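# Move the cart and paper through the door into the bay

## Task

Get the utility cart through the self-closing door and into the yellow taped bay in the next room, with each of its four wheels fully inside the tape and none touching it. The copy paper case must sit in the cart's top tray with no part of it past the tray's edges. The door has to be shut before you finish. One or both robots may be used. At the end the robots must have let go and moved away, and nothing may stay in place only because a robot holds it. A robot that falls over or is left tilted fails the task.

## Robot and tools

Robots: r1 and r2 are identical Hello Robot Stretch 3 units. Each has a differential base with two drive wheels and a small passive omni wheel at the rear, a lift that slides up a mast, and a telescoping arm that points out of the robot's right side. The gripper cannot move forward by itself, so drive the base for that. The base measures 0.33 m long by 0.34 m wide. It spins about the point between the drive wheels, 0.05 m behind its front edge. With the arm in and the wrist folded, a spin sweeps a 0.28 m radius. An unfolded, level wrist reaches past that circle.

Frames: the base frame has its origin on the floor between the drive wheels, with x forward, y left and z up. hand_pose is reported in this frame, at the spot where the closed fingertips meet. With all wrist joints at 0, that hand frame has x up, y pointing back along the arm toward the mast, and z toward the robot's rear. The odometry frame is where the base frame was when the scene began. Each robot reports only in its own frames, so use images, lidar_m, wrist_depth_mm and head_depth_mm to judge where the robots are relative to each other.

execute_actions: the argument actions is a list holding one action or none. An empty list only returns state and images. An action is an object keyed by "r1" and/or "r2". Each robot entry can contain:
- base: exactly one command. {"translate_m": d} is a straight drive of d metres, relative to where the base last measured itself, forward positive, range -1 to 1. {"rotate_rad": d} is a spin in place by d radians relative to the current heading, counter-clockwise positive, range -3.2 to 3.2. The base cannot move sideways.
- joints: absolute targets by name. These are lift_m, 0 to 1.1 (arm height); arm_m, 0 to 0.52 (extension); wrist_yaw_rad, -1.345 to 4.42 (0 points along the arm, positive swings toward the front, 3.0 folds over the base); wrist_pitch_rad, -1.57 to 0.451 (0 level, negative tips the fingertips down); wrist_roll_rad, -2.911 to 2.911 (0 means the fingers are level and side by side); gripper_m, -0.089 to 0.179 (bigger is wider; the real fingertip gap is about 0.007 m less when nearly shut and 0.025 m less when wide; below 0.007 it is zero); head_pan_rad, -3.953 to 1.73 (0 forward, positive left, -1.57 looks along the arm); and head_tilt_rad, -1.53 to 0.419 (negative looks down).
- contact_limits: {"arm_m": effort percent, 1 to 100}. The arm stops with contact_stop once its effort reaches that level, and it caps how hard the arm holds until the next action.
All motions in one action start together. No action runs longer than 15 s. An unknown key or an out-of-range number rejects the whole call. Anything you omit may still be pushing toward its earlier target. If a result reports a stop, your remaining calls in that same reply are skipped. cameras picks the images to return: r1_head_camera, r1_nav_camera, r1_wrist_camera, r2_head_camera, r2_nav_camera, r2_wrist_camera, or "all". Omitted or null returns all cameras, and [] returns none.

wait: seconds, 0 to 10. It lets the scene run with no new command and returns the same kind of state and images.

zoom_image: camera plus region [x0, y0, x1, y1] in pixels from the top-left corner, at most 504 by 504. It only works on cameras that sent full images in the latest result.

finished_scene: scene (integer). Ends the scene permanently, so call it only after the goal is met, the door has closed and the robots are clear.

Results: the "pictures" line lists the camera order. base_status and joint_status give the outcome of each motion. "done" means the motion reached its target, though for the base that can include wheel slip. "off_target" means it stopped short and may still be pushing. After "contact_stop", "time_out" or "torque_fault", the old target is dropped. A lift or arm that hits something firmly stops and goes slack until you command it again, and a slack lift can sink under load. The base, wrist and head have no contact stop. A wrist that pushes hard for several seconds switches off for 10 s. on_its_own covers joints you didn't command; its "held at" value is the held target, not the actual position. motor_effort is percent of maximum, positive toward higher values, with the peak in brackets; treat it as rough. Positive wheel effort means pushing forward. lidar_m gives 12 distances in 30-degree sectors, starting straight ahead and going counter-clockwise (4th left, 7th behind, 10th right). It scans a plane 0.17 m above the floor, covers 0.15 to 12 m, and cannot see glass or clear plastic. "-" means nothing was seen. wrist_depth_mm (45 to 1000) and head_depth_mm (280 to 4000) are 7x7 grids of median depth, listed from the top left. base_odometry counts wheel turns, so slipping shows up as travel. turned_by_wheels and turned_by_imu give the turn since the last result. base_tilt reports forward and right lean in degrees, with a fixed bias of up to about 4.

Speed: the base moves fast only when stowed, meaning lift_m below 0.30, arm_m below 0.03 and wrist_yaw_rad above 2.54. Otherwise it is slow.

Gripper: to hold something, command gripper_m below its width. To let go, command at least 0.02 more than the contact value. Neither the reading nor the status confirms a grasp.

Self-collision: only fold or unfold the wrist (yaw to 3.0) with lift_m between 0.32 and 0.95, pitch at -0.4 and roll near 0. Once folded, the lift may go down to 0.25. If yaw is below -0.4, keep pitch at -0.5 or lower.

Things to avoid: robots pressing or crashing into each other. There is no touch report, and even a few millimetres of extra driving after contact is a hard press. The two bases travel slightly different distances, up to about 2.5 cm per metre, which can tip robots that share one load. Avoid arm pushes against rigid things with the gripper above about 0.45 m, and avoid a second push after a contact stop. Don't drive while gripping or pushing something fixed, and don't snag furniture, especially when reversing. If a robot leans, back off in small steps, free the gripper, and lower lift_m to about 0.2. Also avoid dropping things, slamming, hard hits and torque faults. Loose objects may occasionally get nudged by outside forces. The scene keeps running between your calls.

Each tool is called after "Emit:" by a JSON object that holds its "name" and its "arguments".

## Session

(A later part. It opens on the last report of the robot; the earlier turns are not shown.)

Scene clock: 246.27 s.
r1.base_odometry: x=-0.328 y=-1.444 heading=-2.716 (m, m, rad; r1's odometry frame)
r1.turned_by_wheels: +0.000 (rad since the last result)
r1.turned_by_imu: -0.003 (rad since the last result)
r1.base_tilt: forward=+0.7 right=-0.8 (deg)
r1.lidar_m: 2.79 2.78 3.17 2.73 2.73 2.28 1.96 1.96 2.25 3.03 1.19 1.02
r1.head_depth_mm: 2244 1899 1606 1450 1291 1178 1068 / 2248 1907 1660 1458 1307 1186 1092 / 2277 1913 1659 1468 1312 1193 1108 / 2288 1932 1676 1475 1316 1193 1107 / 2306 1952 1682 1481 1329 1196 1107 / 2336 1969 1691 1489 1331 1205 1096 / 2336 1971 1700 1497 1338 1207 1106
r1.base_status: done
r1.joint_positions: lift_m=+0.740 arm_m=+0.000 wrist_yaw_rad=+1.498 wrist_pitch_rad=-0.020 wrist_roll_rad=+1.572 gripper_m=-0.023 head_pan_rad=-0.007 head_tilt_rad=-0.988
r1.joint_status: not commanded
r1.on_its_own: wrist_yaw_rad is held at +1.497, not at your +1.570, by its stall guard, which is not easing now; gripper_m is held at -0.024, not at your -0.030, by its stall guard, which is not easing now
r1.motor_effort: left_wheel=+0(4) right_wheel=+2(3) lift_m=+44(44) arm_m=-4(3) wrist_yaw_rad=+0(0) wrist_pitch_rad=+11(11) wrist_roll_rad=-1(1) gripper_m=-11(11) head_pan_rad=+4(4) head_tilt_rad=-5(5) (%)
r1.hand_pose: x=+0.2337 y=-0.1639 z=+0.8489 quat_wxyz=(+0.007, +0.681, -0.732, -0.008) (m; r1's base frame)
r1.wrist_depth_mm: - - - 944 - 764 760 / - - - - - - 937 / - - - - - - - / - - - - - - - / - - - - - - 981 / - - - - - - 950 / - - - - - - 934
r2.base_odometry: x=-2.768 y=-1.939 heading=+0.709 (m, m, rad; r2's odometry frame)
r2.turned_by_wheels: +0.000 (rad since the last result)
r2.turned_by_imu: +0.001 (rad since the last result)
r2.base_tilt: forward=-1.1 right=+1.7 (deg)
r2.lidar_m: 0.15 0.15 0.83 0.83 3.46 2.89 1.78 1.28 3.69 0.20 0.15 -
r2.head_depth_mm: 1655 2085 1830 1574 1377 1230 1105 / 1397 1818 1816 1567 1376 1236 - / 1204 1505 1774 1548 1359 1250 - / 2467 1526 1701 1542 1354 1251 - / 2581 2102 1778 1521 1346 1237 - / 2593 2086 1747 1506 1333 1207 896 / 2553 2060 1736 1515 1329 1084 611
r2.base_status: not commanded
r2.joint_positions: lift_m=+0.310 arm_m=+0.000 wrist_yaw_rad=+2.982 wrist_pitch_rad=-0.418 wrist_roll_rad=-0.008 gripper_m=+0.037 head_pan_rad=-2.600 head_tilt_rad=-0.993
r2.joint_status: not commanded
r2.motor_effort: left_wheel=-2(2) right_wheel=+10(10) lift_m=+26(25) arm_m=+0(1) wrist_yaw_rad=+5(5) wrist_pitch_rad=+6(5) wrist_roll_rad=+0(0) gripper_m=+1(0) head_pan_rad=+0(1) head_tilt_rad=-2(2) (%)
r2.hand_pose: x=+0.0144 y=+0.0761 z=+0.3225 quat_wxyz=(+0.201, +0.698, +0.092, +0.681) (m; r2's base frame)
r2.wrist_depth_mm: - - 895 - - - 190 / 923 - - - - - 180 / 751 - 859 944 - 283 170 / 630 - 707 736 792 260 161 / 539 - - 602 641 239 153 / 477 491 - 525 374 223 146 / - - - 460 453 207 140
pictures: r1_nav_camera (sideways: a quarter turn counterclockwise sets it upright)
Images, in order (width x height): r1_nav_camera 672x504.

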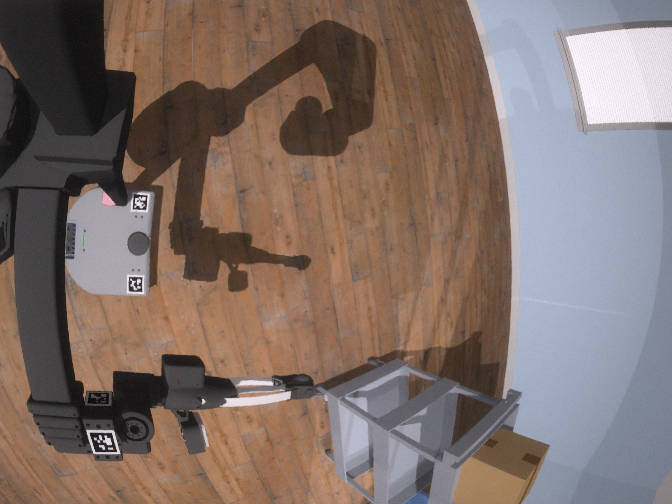

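Emit:
{"name": "execute_actions", "arguments": {"actions": [{"r1":{"base":{"rotate_rad":-1.29},"joints":{"wrist_yaw_rad":1.57,"wrist_roll_rad":0,"gripper_m":0.13,"lift_m":0.4}}}], "cameras": []}}

Emit:
{"name": "execute_actions", "arguments": {"actions": [{"r1":{"base":{"translate_m":0.665},"joints":{"lift_m":0.22}}}], "cameras": []}}

Emit:
{"name": "execute_actions", "arguments": {"actions": [{"r1":{"base":{"rotate_rad":1.57}}}], "cameras": ["r1_nav_camera","r1_wrist_camera"]}}

Scene clock: 259.23 s.
r1.base_odometry: x=-0.328 y=-1.444 heading=+2.277 (m, m, rad; r1's odometry frame)
r1.turned_by_wheels: -1.290 (rad since the last result)
r1.turned_by_imu: -1.294 (rad since the last result)
r1.base_tilt: forward=+0.7 right=-0.8 (deg)
r1.lidar_m: 3.02 1.02 1.19 2.78 2.89 2.83 2.73 2.77 2.03 1.96 2.04 2.78
r1.head_depth_mm: 2242 1915 1640 1461 1300 1177 1071 / 2236 1915 1650 1471 1311 1187 - / 2268 1919 1666 1468 1310 1187 1106 / 2280 1925 1667 1480 1318 1192 1107 / 2298 1948 1679 1498 1330 1199 1103 / 2328 1960 1695 1490 1332 1204 1098 / 2178 1962 1670 1508 1346 1211 1102
r1.base_status: done
r1.joint_positions: lift_m=+0.400 arm_m=+0.000 wrist_yaw_rad=+1.567 wrist_pitch_rad=-0.020 wrist_roll_rad=+0.004 gripper_m=+0.130 head_pan_rad=-0.007 head_tilt_rad=-0.988
r1.joint_status: all done
r1.motor_effort: left_wheel=+2(4) right_wheel=-2(6) lift_m=+25(41) arm_m=-4(4) wrist_yaw_rad=+3(3) wrist_pitch_rad=+11(11) wrist_roll_rad=-1(3) gripper_m=+0(81) head_pan_rad=+4(2) head_tilt_rad=-6(5) (%)
r1.hand_pose: x=+0.2343 y=-0.1462 z=+0.5099 quat_wxyz=(+0.505, +0.505, -0.497, +0.493) (m; r1's base frame)
r1.wrist_depth_mm: 847 - - - - - - / - - - - - - - / 919 - - - - - - / - - - - - - - / - - - - - - - / - - - - - - - / 806 849 930 - - - -
r2.base_odometry: x=-2.768 y=-1.939 heading=+0.709 (m, m, rad; r2's odometry frame)
r2.turned_by_wheels: +0.000 (rad since the last result)
r2.turned_by_imu: +0.001 (rad since the last result)
r2.base_tilt: forward=-1.1 right=+1.6 (deg)
r2.lidar_m: 0.15 0.15 0.83 0.83 3.44 2.90 1.77 1.28 3.71 0.20 0.15 -
r2.head_depth_mm: 1656 2083 1824 1575 1388 1232 1106 / 1390 1797 1815 1555 1366 1238 - / 1209 1499 1766 1549 1363 1250 - / 2443 1534 1720 1539 1348 1251 - / 2637 2107 1779 1525 1350 1246 - / 2573 2080 1762 1518 1341 1210 899 / 2542 2053 1747 1503 1329 1095 611
r2.base_status: not commanded
r2.joint_positions: lift_m=+0.310 arm_m=+0.000 wrist_yaw_rad=+2.982 wrist_pitch_rad=-0.418 wrist_roll_rad=-0.008 gripper_m=+0.037 head_pan_rad=-2.600 head_tilt_rad=-0.993
r2.joint_status: not commanded
r2.motor_effort: left_wheel=-1(1) right_wheel=+10(9) lift_m=+25(25) arm_m=+0(0) wrist_yaw_rad=+5(6) wrist_pitch_rad=+5(5) wrist_roll_rad=+0(0) gripper_m=+0(1) head_pan_rad=+1(1) head_tilt_rad=-2(3) (%)
r2.hand_pose: x=+0.0144 y=+0.0761 z=+0.3225 quat_wxyz=(+0.201, +0.698, +0.092, +0.681) (m; r2's base frame)
r2.wrist_depth_mm: - - 886 - - - 192 / 935 - - - - - 180 / 754 - 869 933 - 284 170 / 637 - 711 748 788 259 161 / 536 - - 609 645 239 153 / 472 490 - 519 371 222 146 / - - - 464 456 207 139
pictures: none
No camera images: the call's "cameras" was empty. Leave "cameras" out to get every camera's image.

Scene clock: 266.93 s.
r1.base_odometry: x=-0.760 y=-0.938 heading=+2.277 (m, m, rad; r1's odometry frame)
r1.turned_by_wheels: +0.000 (rad since the last result)
r1.turned_by_imu: +0.000 (rad since the last result)
r1.base_tilt: forward=+0.7 right=-0.7 (deg)
r1.lidar_m: 2.39 0.79 0.62 0.62 2.89 3.49 3.38 2.78 2.03 1.96 2.03 2.48
r1.head_depth_mm: 2170 1887 1641 1455 1302 1176 1077 / 2193 1918 1654 1459 1308 1179 - / 2177 1923 1663 1468 1312 1187 1104 / 2225 1945 1667 1478 1316 1195 1109 / 2333 1913 1684 1478 1321 1197 1107 / 2325 1948 1700 1492 1331 1207 1096 / 2335 1934 1700 1499 1334 1213 1103
r1.base_status: done
r1.joint_positions: lift_m=+0.220 arm_m=+0.000 wrist_yaw_rad=+1.567 wrist_pitch_rad=-0.020 wrist_roll_rad=+0.004 gripper_m=+0.130 head_pan_rad=-0.007 head_tilt_rad=-0.988
r1.joint_status: all done
r1.motor_effort: left_wheel=+2(5) right_wheel=-2(2) lift_m=+25(25) arm_m=-4(4) wrist_yaw_rad=+2(2) wrist_pitch_rad=+11(11) wrist_roll_rad=-1(1) gripper_m=+0(0) head_pan_rad=+2(4) head_tilt_rad=-5(5) (%)
r1.hand_pose: x=+0.2343 y=-0.1462 z=+0.3299 quat_wxyz=(+0.505, +0.505, -0.497, +0.493) (m; r1's base frame)
r1.wrist_depth_mm: - - - - - - - / - - - - - - - / - - - - - - - / - - - - - - - / - - - - - - - / 761 - 868 955 - - - / 560 588 642 693 725 833 879
r2.base_odometry: x=-2.768 y=-1.939 heading=+0.709 (m, m, rad; r2's odometry frame)
r2.turned_by_wheels: +0.000 (rad since the last result)
r2.turned_by_imu: +0.001 (rad since the last result)
r2.base_tilt: forward=-1.1 right=+1.6 (deg)
r2.lidar_m: 0.15 0.15 0.83 0.83 1.83 2.89 1.77 1.28 3.69 0.20 0.15 -
r2.head_depth_mm: 1656 2086 1840 1574 1373 1228 1103 / 1392 1816 1826 1569 1379 1240 - / 1207 1504 1770 1559 1358 1252 - / 2441 1536 1713 1541 1364 1241 - / 2623 2122 1776 1536 1346 1235 - / 2553 2080 1752 1515 1339 1201 897 / 2516 2081 1729 1504 1325 1092 611
r2.base_status: not commanded
r2.joint_positions: lift_m=+0.310 arm_m=+0.000 wrist_yaw_rad=+2.982 wrist_pitch_rad=-0.418 wrist_roll_rad=-0.008 gripper_m=+0.037 head_pan_rad=-2.600 head_tilt_rad=-0.993
r2.joint_status: not commanded
r2.motor_effort: left_wheel=-2(2) right_wheel=+10(10) lift_m=+25(25) arm_m=+1(1) wrist_yaw_rad=+5(5) wrist_pitch_rad=+5(5) wrist_roll_rad=+0(0) gripper_m=+1(0) head_pan_rad=+0(0) head_tilt_rad=-3(3) (%)
r2.hand_pose: x=+0.0144 y=+0.0761 z=+0.3225 quat_wxyz=(+0.201, +0.698, +0.092, +0.681) (m; r2's base frame)
r2.wrist_depth_mm: - - 885 - - - 191 / 929 - - - - - 180 / 745 - 871 915 997 281 170 / 633 - 713 758 786 258 161 / 538 - - 603 642 238 153 / 471 488 - 525 377 223 146 / - - - 468 456 207 140
pictures: none
No camera images: the call's "cameras" was empty. Leave "cameras" out to get every camera's image.

Scene clock: 270.40 s.
r1.base_odometry: x=-0.760 y=-0.938 heading=-2.436 (m, m, rad; r1's odometry frame)
r1.turned_by_wheels: +1.570 (rad since the last result)
r1.turned_by_imu: +1.572 (rad since the last result)
r1.base_tilt: forward=+0.6 right=-0.7 (deg)
r1.lidar_m: 0.62 2.88 3.51 3.35 2.76 2.03 1.96 2.03 2.49 2.39 0.79 0.62
r1.head_depth_mm: 773 682 1039 1228 1298 1177 1078 / 855 685 957 1174 1307 1186 - / 2175 1877 1634 1436 1314 1183 1105 / 2286 1943 1663 1471 1324 1192 1107 / 2293 1951 1680 1484 1323 1200 1105 / 2332 1954 1697 1501 1329 1209 1102 / 2346 1957 1720 1503 1337 1210 1102
r1.base_status: done
r1.joint_positions: lift_m=+0.220 arm_m=+0.000 wrist_yaw_rad=+1.567 wrist_pitch_rad=-0.020 wrist_roll_rad=+0.004 gripper_m=+0.130 head_pan_rad=-0.007 head_tilt_rad=-0.988
r1.joint_status: not commanded
r1.motor_effort: left_wheel=+0(2) right_wheel=+3(7) lift_m=+25(25) arm_m=-4(4) wrist_yaw_rad=+3(2) wrist_pitch_rad=+11(11) wrist_roll_rad=-2(2) gripper_m=+0(0) head_pan_rad=+3(3) head_tilt_rad=-6(5) (%)
r1.hand_pose: x=+0.2343 y=-0.1462 z=+0.3299 quat_wxyz=(+0.505, +0.505, -0.497, +0.493) (m; r1's base frame)
r1.wrist_depth_mm: - - - - 881 808 747 / - - - - 506 - - / - - - - 510 492 479 / - - - - - - - / - - - - 978 972 - / 756 - 866 544 530 771 736 / 568 590 640 666 683 511 501
r2.base_odometry: x=-2.768 y=-1.939 heading=+0.709 (m, m, rad; r2's odometry frame)
r2.turned_by_wheels: +0.000 (rad since the last result)
r2.turned_by_imu: +0.001 (rad since the last result)
r2.base_tilt: forward=-1.1 right=+1.7 (deg)
r2.lidar_m: 0.15 0.15 0.83 0.83 1.83 2.89 1.77 1.27 3.71 0.20 0.15 -
r2.head_depth_mm: 1652 2068 1829 1574 1383 1229 1107 / 1394 1820 1811 1560 1382 1251 - / 1200 1507 1767 1550 1357 1253 - / 2469 1533 1705 1545 1354 1251 - / 2595 2089 1762 1524 1348 1235 - / 2569 2069 1763 1518 1336 1205 897 / 2513 2057 1752 1504 1332 1090 610
r2.base_status: not commanded
r2.joint_positions: lift_m=+0.310 arm_m=+0.000 wrist_yaw_rad=+2.982 wrist_pitch_rad=-0.418 wrist_roll_rad=-0.008 gripper_m=+0.037 head_pan_rad=-2.600 head_tilt_rad=-0.993
r2.joint_status: not commanded
r2.motor_effort: left_wheel=-1(2) right_wheel=+10(10) lift_m=+26(25) arm_m=+0(0) wrist_yaw_rad=+6(4) wrist_pitch_rad=+5(5) wrist_roll_rad=+0(0) gripper_m=+0(0) head_pan_rad=+1(1) head_tilt_rad=-2(2) (%)
r2.hand_pose: x=+0.0144 y=+0.0761 z=+0.3225 quat_wxyz=(+0.201, +0.698, +0.092, +0.681) (m; r2's base frame)
r2.wrist_depth_mm: - - 884 - - - 191 / 933 - - - - - 180 / 757 - 852 917 995 284 170 / 635 - 716 747 780 258 161 / 533 - - 607 640 239 153 / 474 486 - 530 374 222 146 / - - - 459 456 207 140
pictures: r1_nav_camera (sideways: a quarter turn counterclockwise sets it upright), r1_wrist_camera
Images, in order (width x height): r1_nav_camera 672x504, r1_wrist_camera 644x364.

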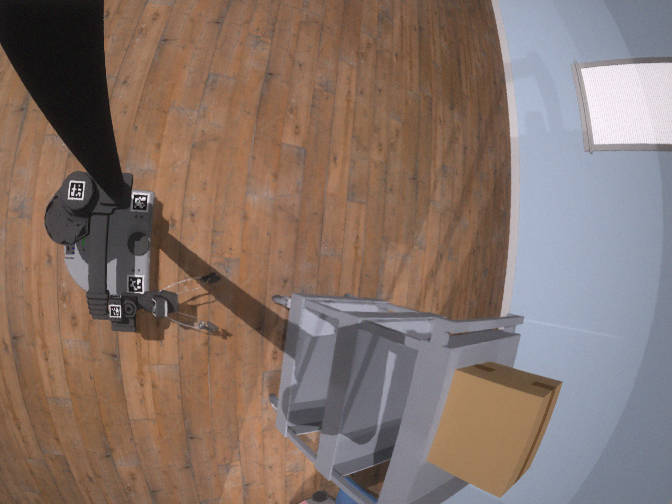

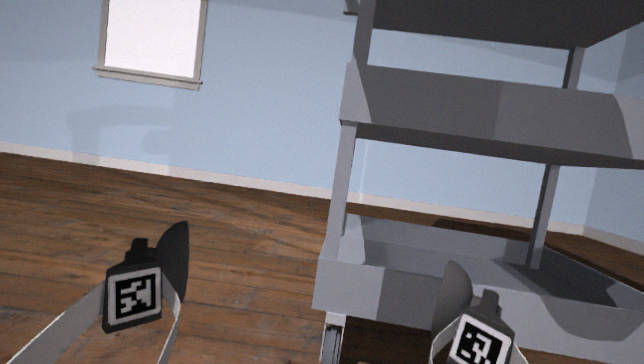

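Emit:
{"name": "execute_actions", "arguments": {"actions": [{"r1":{"base":{"translate_m":0.425},"joints":{"arm_m":0.02,"lift_m":0.24}}}], "cameras": []}}

Emit:
{"name": "execute_actions", "arguments": {"actions": [{"r1":{"joints":{"gripper_m":-0.03}}}], "cameras": ["r1_wrist_camera"]}}

Emit:
{"name": "execute_actions", "arguments": {"actions": [{"r1":{"base":{"translate_m":-0.5}}}], "cameras": ["r1_nav_camera","r1_wrist_camera"]}}

Scene clock: 282.10 s.
r1.base_odometry: x=-1.084 y=-1.214 heading=-2.436 (m, m, rad; r1's odometry frame)
r1.turned_by_wheels: +0.000 (rad since the last result)
r1.turned_by_imu: -0.001 (rad since the last result)
r1.base_tilt: forward=+0.7 right=-0.7 (deg)
r1.lidar_m: 2.36 2.45 3.35 3.36 3.34 2.47 2.38 2.47 2.50 0.55 0.24 0.23
r1.head_depth_mm: 2169 672 612 525 448 760 1088 / 2139 711 737 872 1107 1007 - / 2162 1925 1662 1468 1311 1191 1110 / 2177 1928 1678 1473 1319 1194 1109 / 2168 1939 1676 1490 1323 1203 1111 / 2173 1952 1691 1491 1331 1205 1097 / 2174 1970 1709 1498 1342 1204 1101
r1.base_status: done
r1.joint_positions: lift_m=+0.240 arm_m=+0.020 wrist_yaw_rad=+1.567 wrist_pitch_rad=-0.020 wrist_roll_rad=+0.004 gripper_m=+0.130 head_pan_rad=-0.007 head_tilt_rad=-0.988
r1.joint_status: all done
r1.motor_effort: left_wheel=+0(2) right_wheel=+3(7) lift_m=+44(47) arm_m=+6(8) wrist_yaw_rad=+2(3) wrist_pitch_rad=+11(11) wrist_roll_rad=-2(2) gripper_m=+0(0) head_pan_rad=+3(5) head_tilt_rad=-5(5) (%)
r1.hand_pose: x=+0.2343 y=-0.1655 z=+0.3492 quat_wxyz=(+0.505, +0.505, -0.496, +0.493) (m; r1's base frame)
r1.wrist_depth_mm: - - - 99 88 85 83 / - - - - 96 114 100 / - - - - 200 240 186 / - - - 100 - - - / - - - 101 - - - / 794 - 923 102 554 - - / 586 620 683 104 477 530 522
r2.base_odometry: x=-2.768 y=-1.939 heading=+0.709 (m, m, rad; r2's odometry frame)
r2.turned_by_wheels: +0.000 (rad since the last result)
r2.turned_by_imu: +0.001 (rad since the last result)
r2.base_tilt: forward=-1.0 right=+1.8 (deg)
r2.lidar_m: 0.15 0.16 0.83 0.83 3.47 2.89 1.77 1.28 3.71 0.20 0.15 -
r2.head_depth_mm: 1667 2085 1825 1575 1379 1232 1104 / 1393 1798 1822 1559 1373 1246 - / 1202 1512 1759 1549 1367 1248 - / 2463 1527 1713 1551 1352 1247 - / 2571 2102 1765 1542 1340 1231 - / 2576 2084 1760 1509 1334 1218 896 / 2557 2066 1737 1508 1320 1083 611
r2.base_status: not commanded
r2.joint_positions: lift_m=+0.310 arm_m=+0.000 wrist_yaw_rad=+2.982 wrist_pitch_rad=-0.418 wrist_roll_rad=-0.008 gripper_m=+0.037 head_pan_rad=-2.600 head_tilt_rad=-0.993
r2.joint_status: not commanded
r2.motor_effort: left_wheel=-2(2) right_wheel=+10(10) lift_m=+25(25) arm_m=+0(0) wrist_yaw_rad=+5(6) wrist_pitch_rad=+5(5) wrist_roll_rad=+0(0) gripper_m=+0(0) head_pan_rad=+1(1) head_tilt_rad=-3(3) (%)
r2.hand_pose: x=+0.0144 y=+0.0761 z=+0.3225 quat_wxyz=(+0.201, +0.698, +0.092, +0.681) (m; r2's base frame)
r2.wrist_depth_mm: - - 882 - - - 191 / 952 - - - - - 180 / 747 - 875 933 - 285 169 / 630 - 704 746 782 260 161 / 538 - - 600 630 239 153 / 476 488 - 526 373 222 146 / - - - 466 455 208 139
pictures: none
No camera images: the call's "cameras" was empty. Leave "cameras" out to get every camera's image.

Scene clock: 284.53 s.
r1.base_odometry: x=-1.084 y=-1.214 heading=-2.436 (m, m, rad; r1's odometry frame)
r1.turned_by_wheels: +0.000 (rad since the last result)
r1.turned_by_imu: -0.001 (rad since the last result)
r1.base_tilt: forward=+0.7 right=-0.7 (deg)
r1.lidar_m: 2.36 2.45 3.38 3.37 3.32 2.47 2.38 2.47 2.48 0.54 0.24 0.23
r1.head_depth_mm: 2170 674 611 524 448 764 1090 / 2143 713 735 874 1108 1013 - / 2155 1926 1669 1468 1312 1196 1104 / 2162 1931 1670 1477 1324 1198 1111 / 2192 1944 1692 1478 1323 1191 1106 / 2175 1960 1690 1485 1335 1205 1102 / 2188 1976 1698 1496 1347 1204 1101
r1.base_status: not commanded
r1.joint_positions: lift_m=+0.240 arm_m=+0.020 wrist_yaw_rad=+1.528 wrist_pitch_rad=-0.020 wrist_roll_rad=+0.004 gripper_m=-0.027 head_pan_rad=-0.007 head_tilt_rad=-0.988
r1.joint_status: all done
r1.on_its_own: wrist_yaw_rad is held at +1.522, not at your +1.570, by its stall guard, which is not easing now
r1.motor_effort: left_wheel=+0(2) right_wheel=+6(6) lift_m=+44(44) arm_m=+1(6) wrist_yaw_rad=-4(25) wrist_pitch_rad=+11(11) wrist_roll_rad=-2(1) gripper_m=-14(97) head_pan_rad=+3(3) head_tilt_rad=-6(5) (%)
r1.hand_pose: x=+0.2341 y=-0.1760 z=+0.3492 quat_wxyz=(+0.515, +0.495, -0.506, +0.483) (m; r1's base frame)
r1.wrist_depth_mm: - - - 94 88 86 85 / - - - 96 123 114 100 / - - - 98 283 238 186 / - - - 99 - - - / - - - 101 - - - / 786 838 - 102 558 - - / 597 632 637 104 513 537 542
r2.base_odometry: x=-2.768 y=-1.939 heading=+0.709 (m, m, rad; r2's odometry frame)
r2.turned_by_wheels: +0.000 (rad since the last result)
r2.turned_by_imu: +0.000 (rad since the last result)
r2.base_tilt: forward=-1.2 right=+1.7 (deg)
r2.lidar_m: 0.15 0.16 0.83 0.83 3.47 2.89 1.77 1.28 3.69 0.20 0.15 -
r2.head_depth_mm: 1653 2091 1828 1576 1377 1222 1104 / 1390 1823 1813 1571 1377 1242 - / 1203 1504 1766 1557 1372 1258 - / 2482 1533 1721 1538 1350 1244 - / 2626 2103 1772 1532 1344 1238 - / 2578 2087 1739 1509 1323 1211 898 / 2552 2057 1740 1505 1325 1088 610
r2.base_status: not commanded
r2.joint_positions: lift_m=+0.310 arm_m=+0.000 wrist_yaw_rad=+2.982 wrist_pitch_rad=-0.418 wrist_roll_rad=-0.008 gripper_m=+0.037 head_pan_rad=-2.600 head_tilt_rad=-0.993
r2.joint_status: not commanded
r2.motor_effort: left_wheel=-1(2) right_wheel=+10(10) lift_m=+26(26) arm_m=+1(1) wrist_yaw_rad=+5(6) wrist_pitch_rad=+5(5) wrist_roll_rad=+0(0) gripper_m=+0(0) head_pan_rad=+0(1) head_tilt_rad=-3(3) (%)
r2.hand_pose: x=+0.0144 y=+0.0761 z=+0.3225 quat_wxyz=(+0.201, +0.698, +0.092, +0.681) (m; r2's base frame)
r2.wrist_depth_mm: - - 872 - - - 191 / 924 - - - - - 180 / 749 - 866 922 - 282 170 / 629 - 708 747 784 259 161 / 544 - - 610 635 239 153 / 473 488 - 526 372 222 146 / - - - 468 458 207 139
pictures: r1_wrist_camera
Images, in order (width x height): r1_wrist_camera 644x364.

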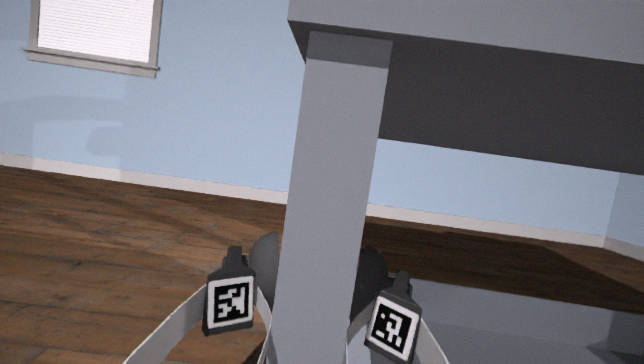

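Scene clock: 290.57 s.
r1.base_odometry: x=-0.703 y=-0.890 heading=-2.436 (m, m, rad; r1's odometry frame)
r1.turned_by_wheels: +0.000 (rad since the last result)
r1.turned_by_imu: -0.002 (rad since the last result)
r1.base_tilt: forward=+0.7 right=-0.7 (deg)
r1.lidar_m: 0.34 2.97 3.48 3.36 2.66 1.95 1.88 1.96 2.49 2.39 0.27 0.27
r1.head_depth_mm: 380 423 496 550 453 1146 1072 / 407 474 566 515 800 1091 1107 / 456 540 618 514 869 1173 1110 / 2225 686 597 892 1220 1193 1111 / 2284 1940 597 1459 1322 1198 1104 / 2341 1965 1632 1489 1327 1208 1103 / 2355 1971 1706 1503 1342 1205 1101
r1.base_status: done
r1.joint_positions: lift_m=+0.240 arm_m=+0.020 wrist_yaw_rad=+1.394 wrist_pitch_rad=-0.018 wrist_roll_rad=+0.003 gripper_m=-0.015 head_pan_rad=-0.007 head_tilt_rad=-0.989
r1.joint_status: not commanded
r1.on_its_own: wrist_yaw_rad is held at +1.392, not at your +1.570, by its stall guard, which is not easing now; gripper_m is held at -0.016, not at your -0.030, by its stall guard, which is not easing now
r1.motor_effort: left_wheel=+1(7) right_wheel=-5(44) lift_m=+44(44) arm_m=-4(4) wrist_yaw_rad=-2(53) wrist_pitch_rad=+10(11) wrist_roll_rad=-1(1) gripper_m=-20(30) head_pan_rad=+4(3) head_tilt_rad=-4(5) (%)
r1.hand_pose: x=+0.2304 y=-0.2102 z=+0.3497 quat_wxyz=(+0.546, +0.460, -0.539, +0.448) (m; r1's base frame)
r1.wrist_depth_mm: - 228 150 112 124 215 - / - 264 185 120 140 238 - / - - - 120 276 313 - / - - - 123 - - - / 983 - - 125 - - - / 562 493 572 126 684 650 - / 397 413 406 126 514 599 920
r2.base_odometry: x=-2.768 y=-1.939 heading=+0.709 (m, m, rad; r2's odometry frame)
r2.turned_by_wheels: +0.000 (rad since the last result)
r2.turned_by_imu: +0.001 (rad since the last result)
r2.base_tilt: forward=-1.1 right=+1.8 (deg)
r2.lidar_m: 0.15 0.15 3.38 1.04 1.22 2.90 1.78 1.28 3.71 0.20 0.15 -
r2.head_depth_mm: 1662 2086 1851 1587 1384 1223 1105 / 1392 1825 1818 1566 1370 1246 - / 1195 1500 1754 1547 1363 1259 - / 2474 1545 1719 1525 1355 1244 - / 2602 2121 1767 1521 1346 1242 - / 2566 2101 1756 1513 1340 1211 899 / 2531 2055 1738 1510 1322 1092 611
r2.base_status: not commanded
r2.joint_positions: lift_m=+0.310 arm_m=+0.000 wrist_yaw_rad=+2.982 wrist_pitch_rad=-0.418 wrist_roll_rad=-0.008 gripper_m=+0.037 head_pan_rad=-2.600 head_tilt_rad=-0.993
r2.joint_status: not commanded
r2.motor_effort: left_wheel=-1(2) right_wheel=+10(10) lift_m=+26(26) arm_m=+0(0) wrist_yaw_rad=+5(6) wrist_pitch_rad=+5(5) wrist_roll_rad=+0(0) gripper_m=+0(0) head_pan_rad=+0(0) head_tilt_rad=-3(3) (%)
r2.hand_pose: x=+0.0144 y=+0.0761 z=+0.3225 quat_wxyz=(+0.201, +0.698, +0.092, +0.681) (m; r2's base frame)
r2.wrist_depth_mm: - 963 - - - - 191 / 953 - - - - - 179 / 740 - 864 943 999 283 170 / 633 - 698 758 791 260 161 / 537 - - 606 642 239 152 / 473 490 - 523 375 221 146 / - - - 464 459 207 139
pictures: r1_nav_camera (sideways: a quarter turn counterclockwise sets it upright), r1_wrist_camera
Images, in order (width x height): r1_nav_camera 672x504, r1_wrist_camera 644x364.

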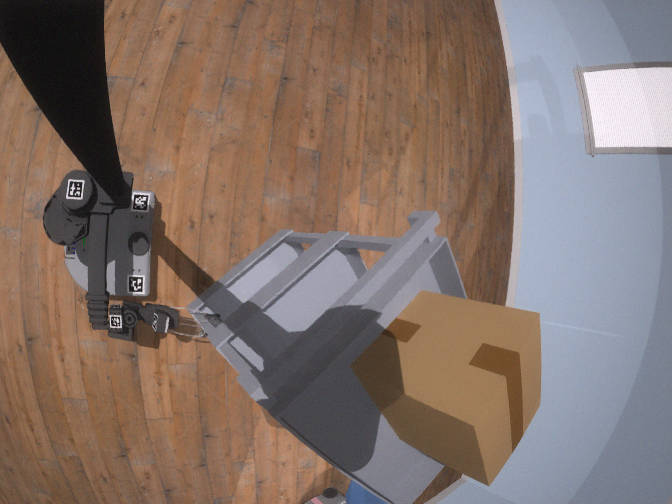

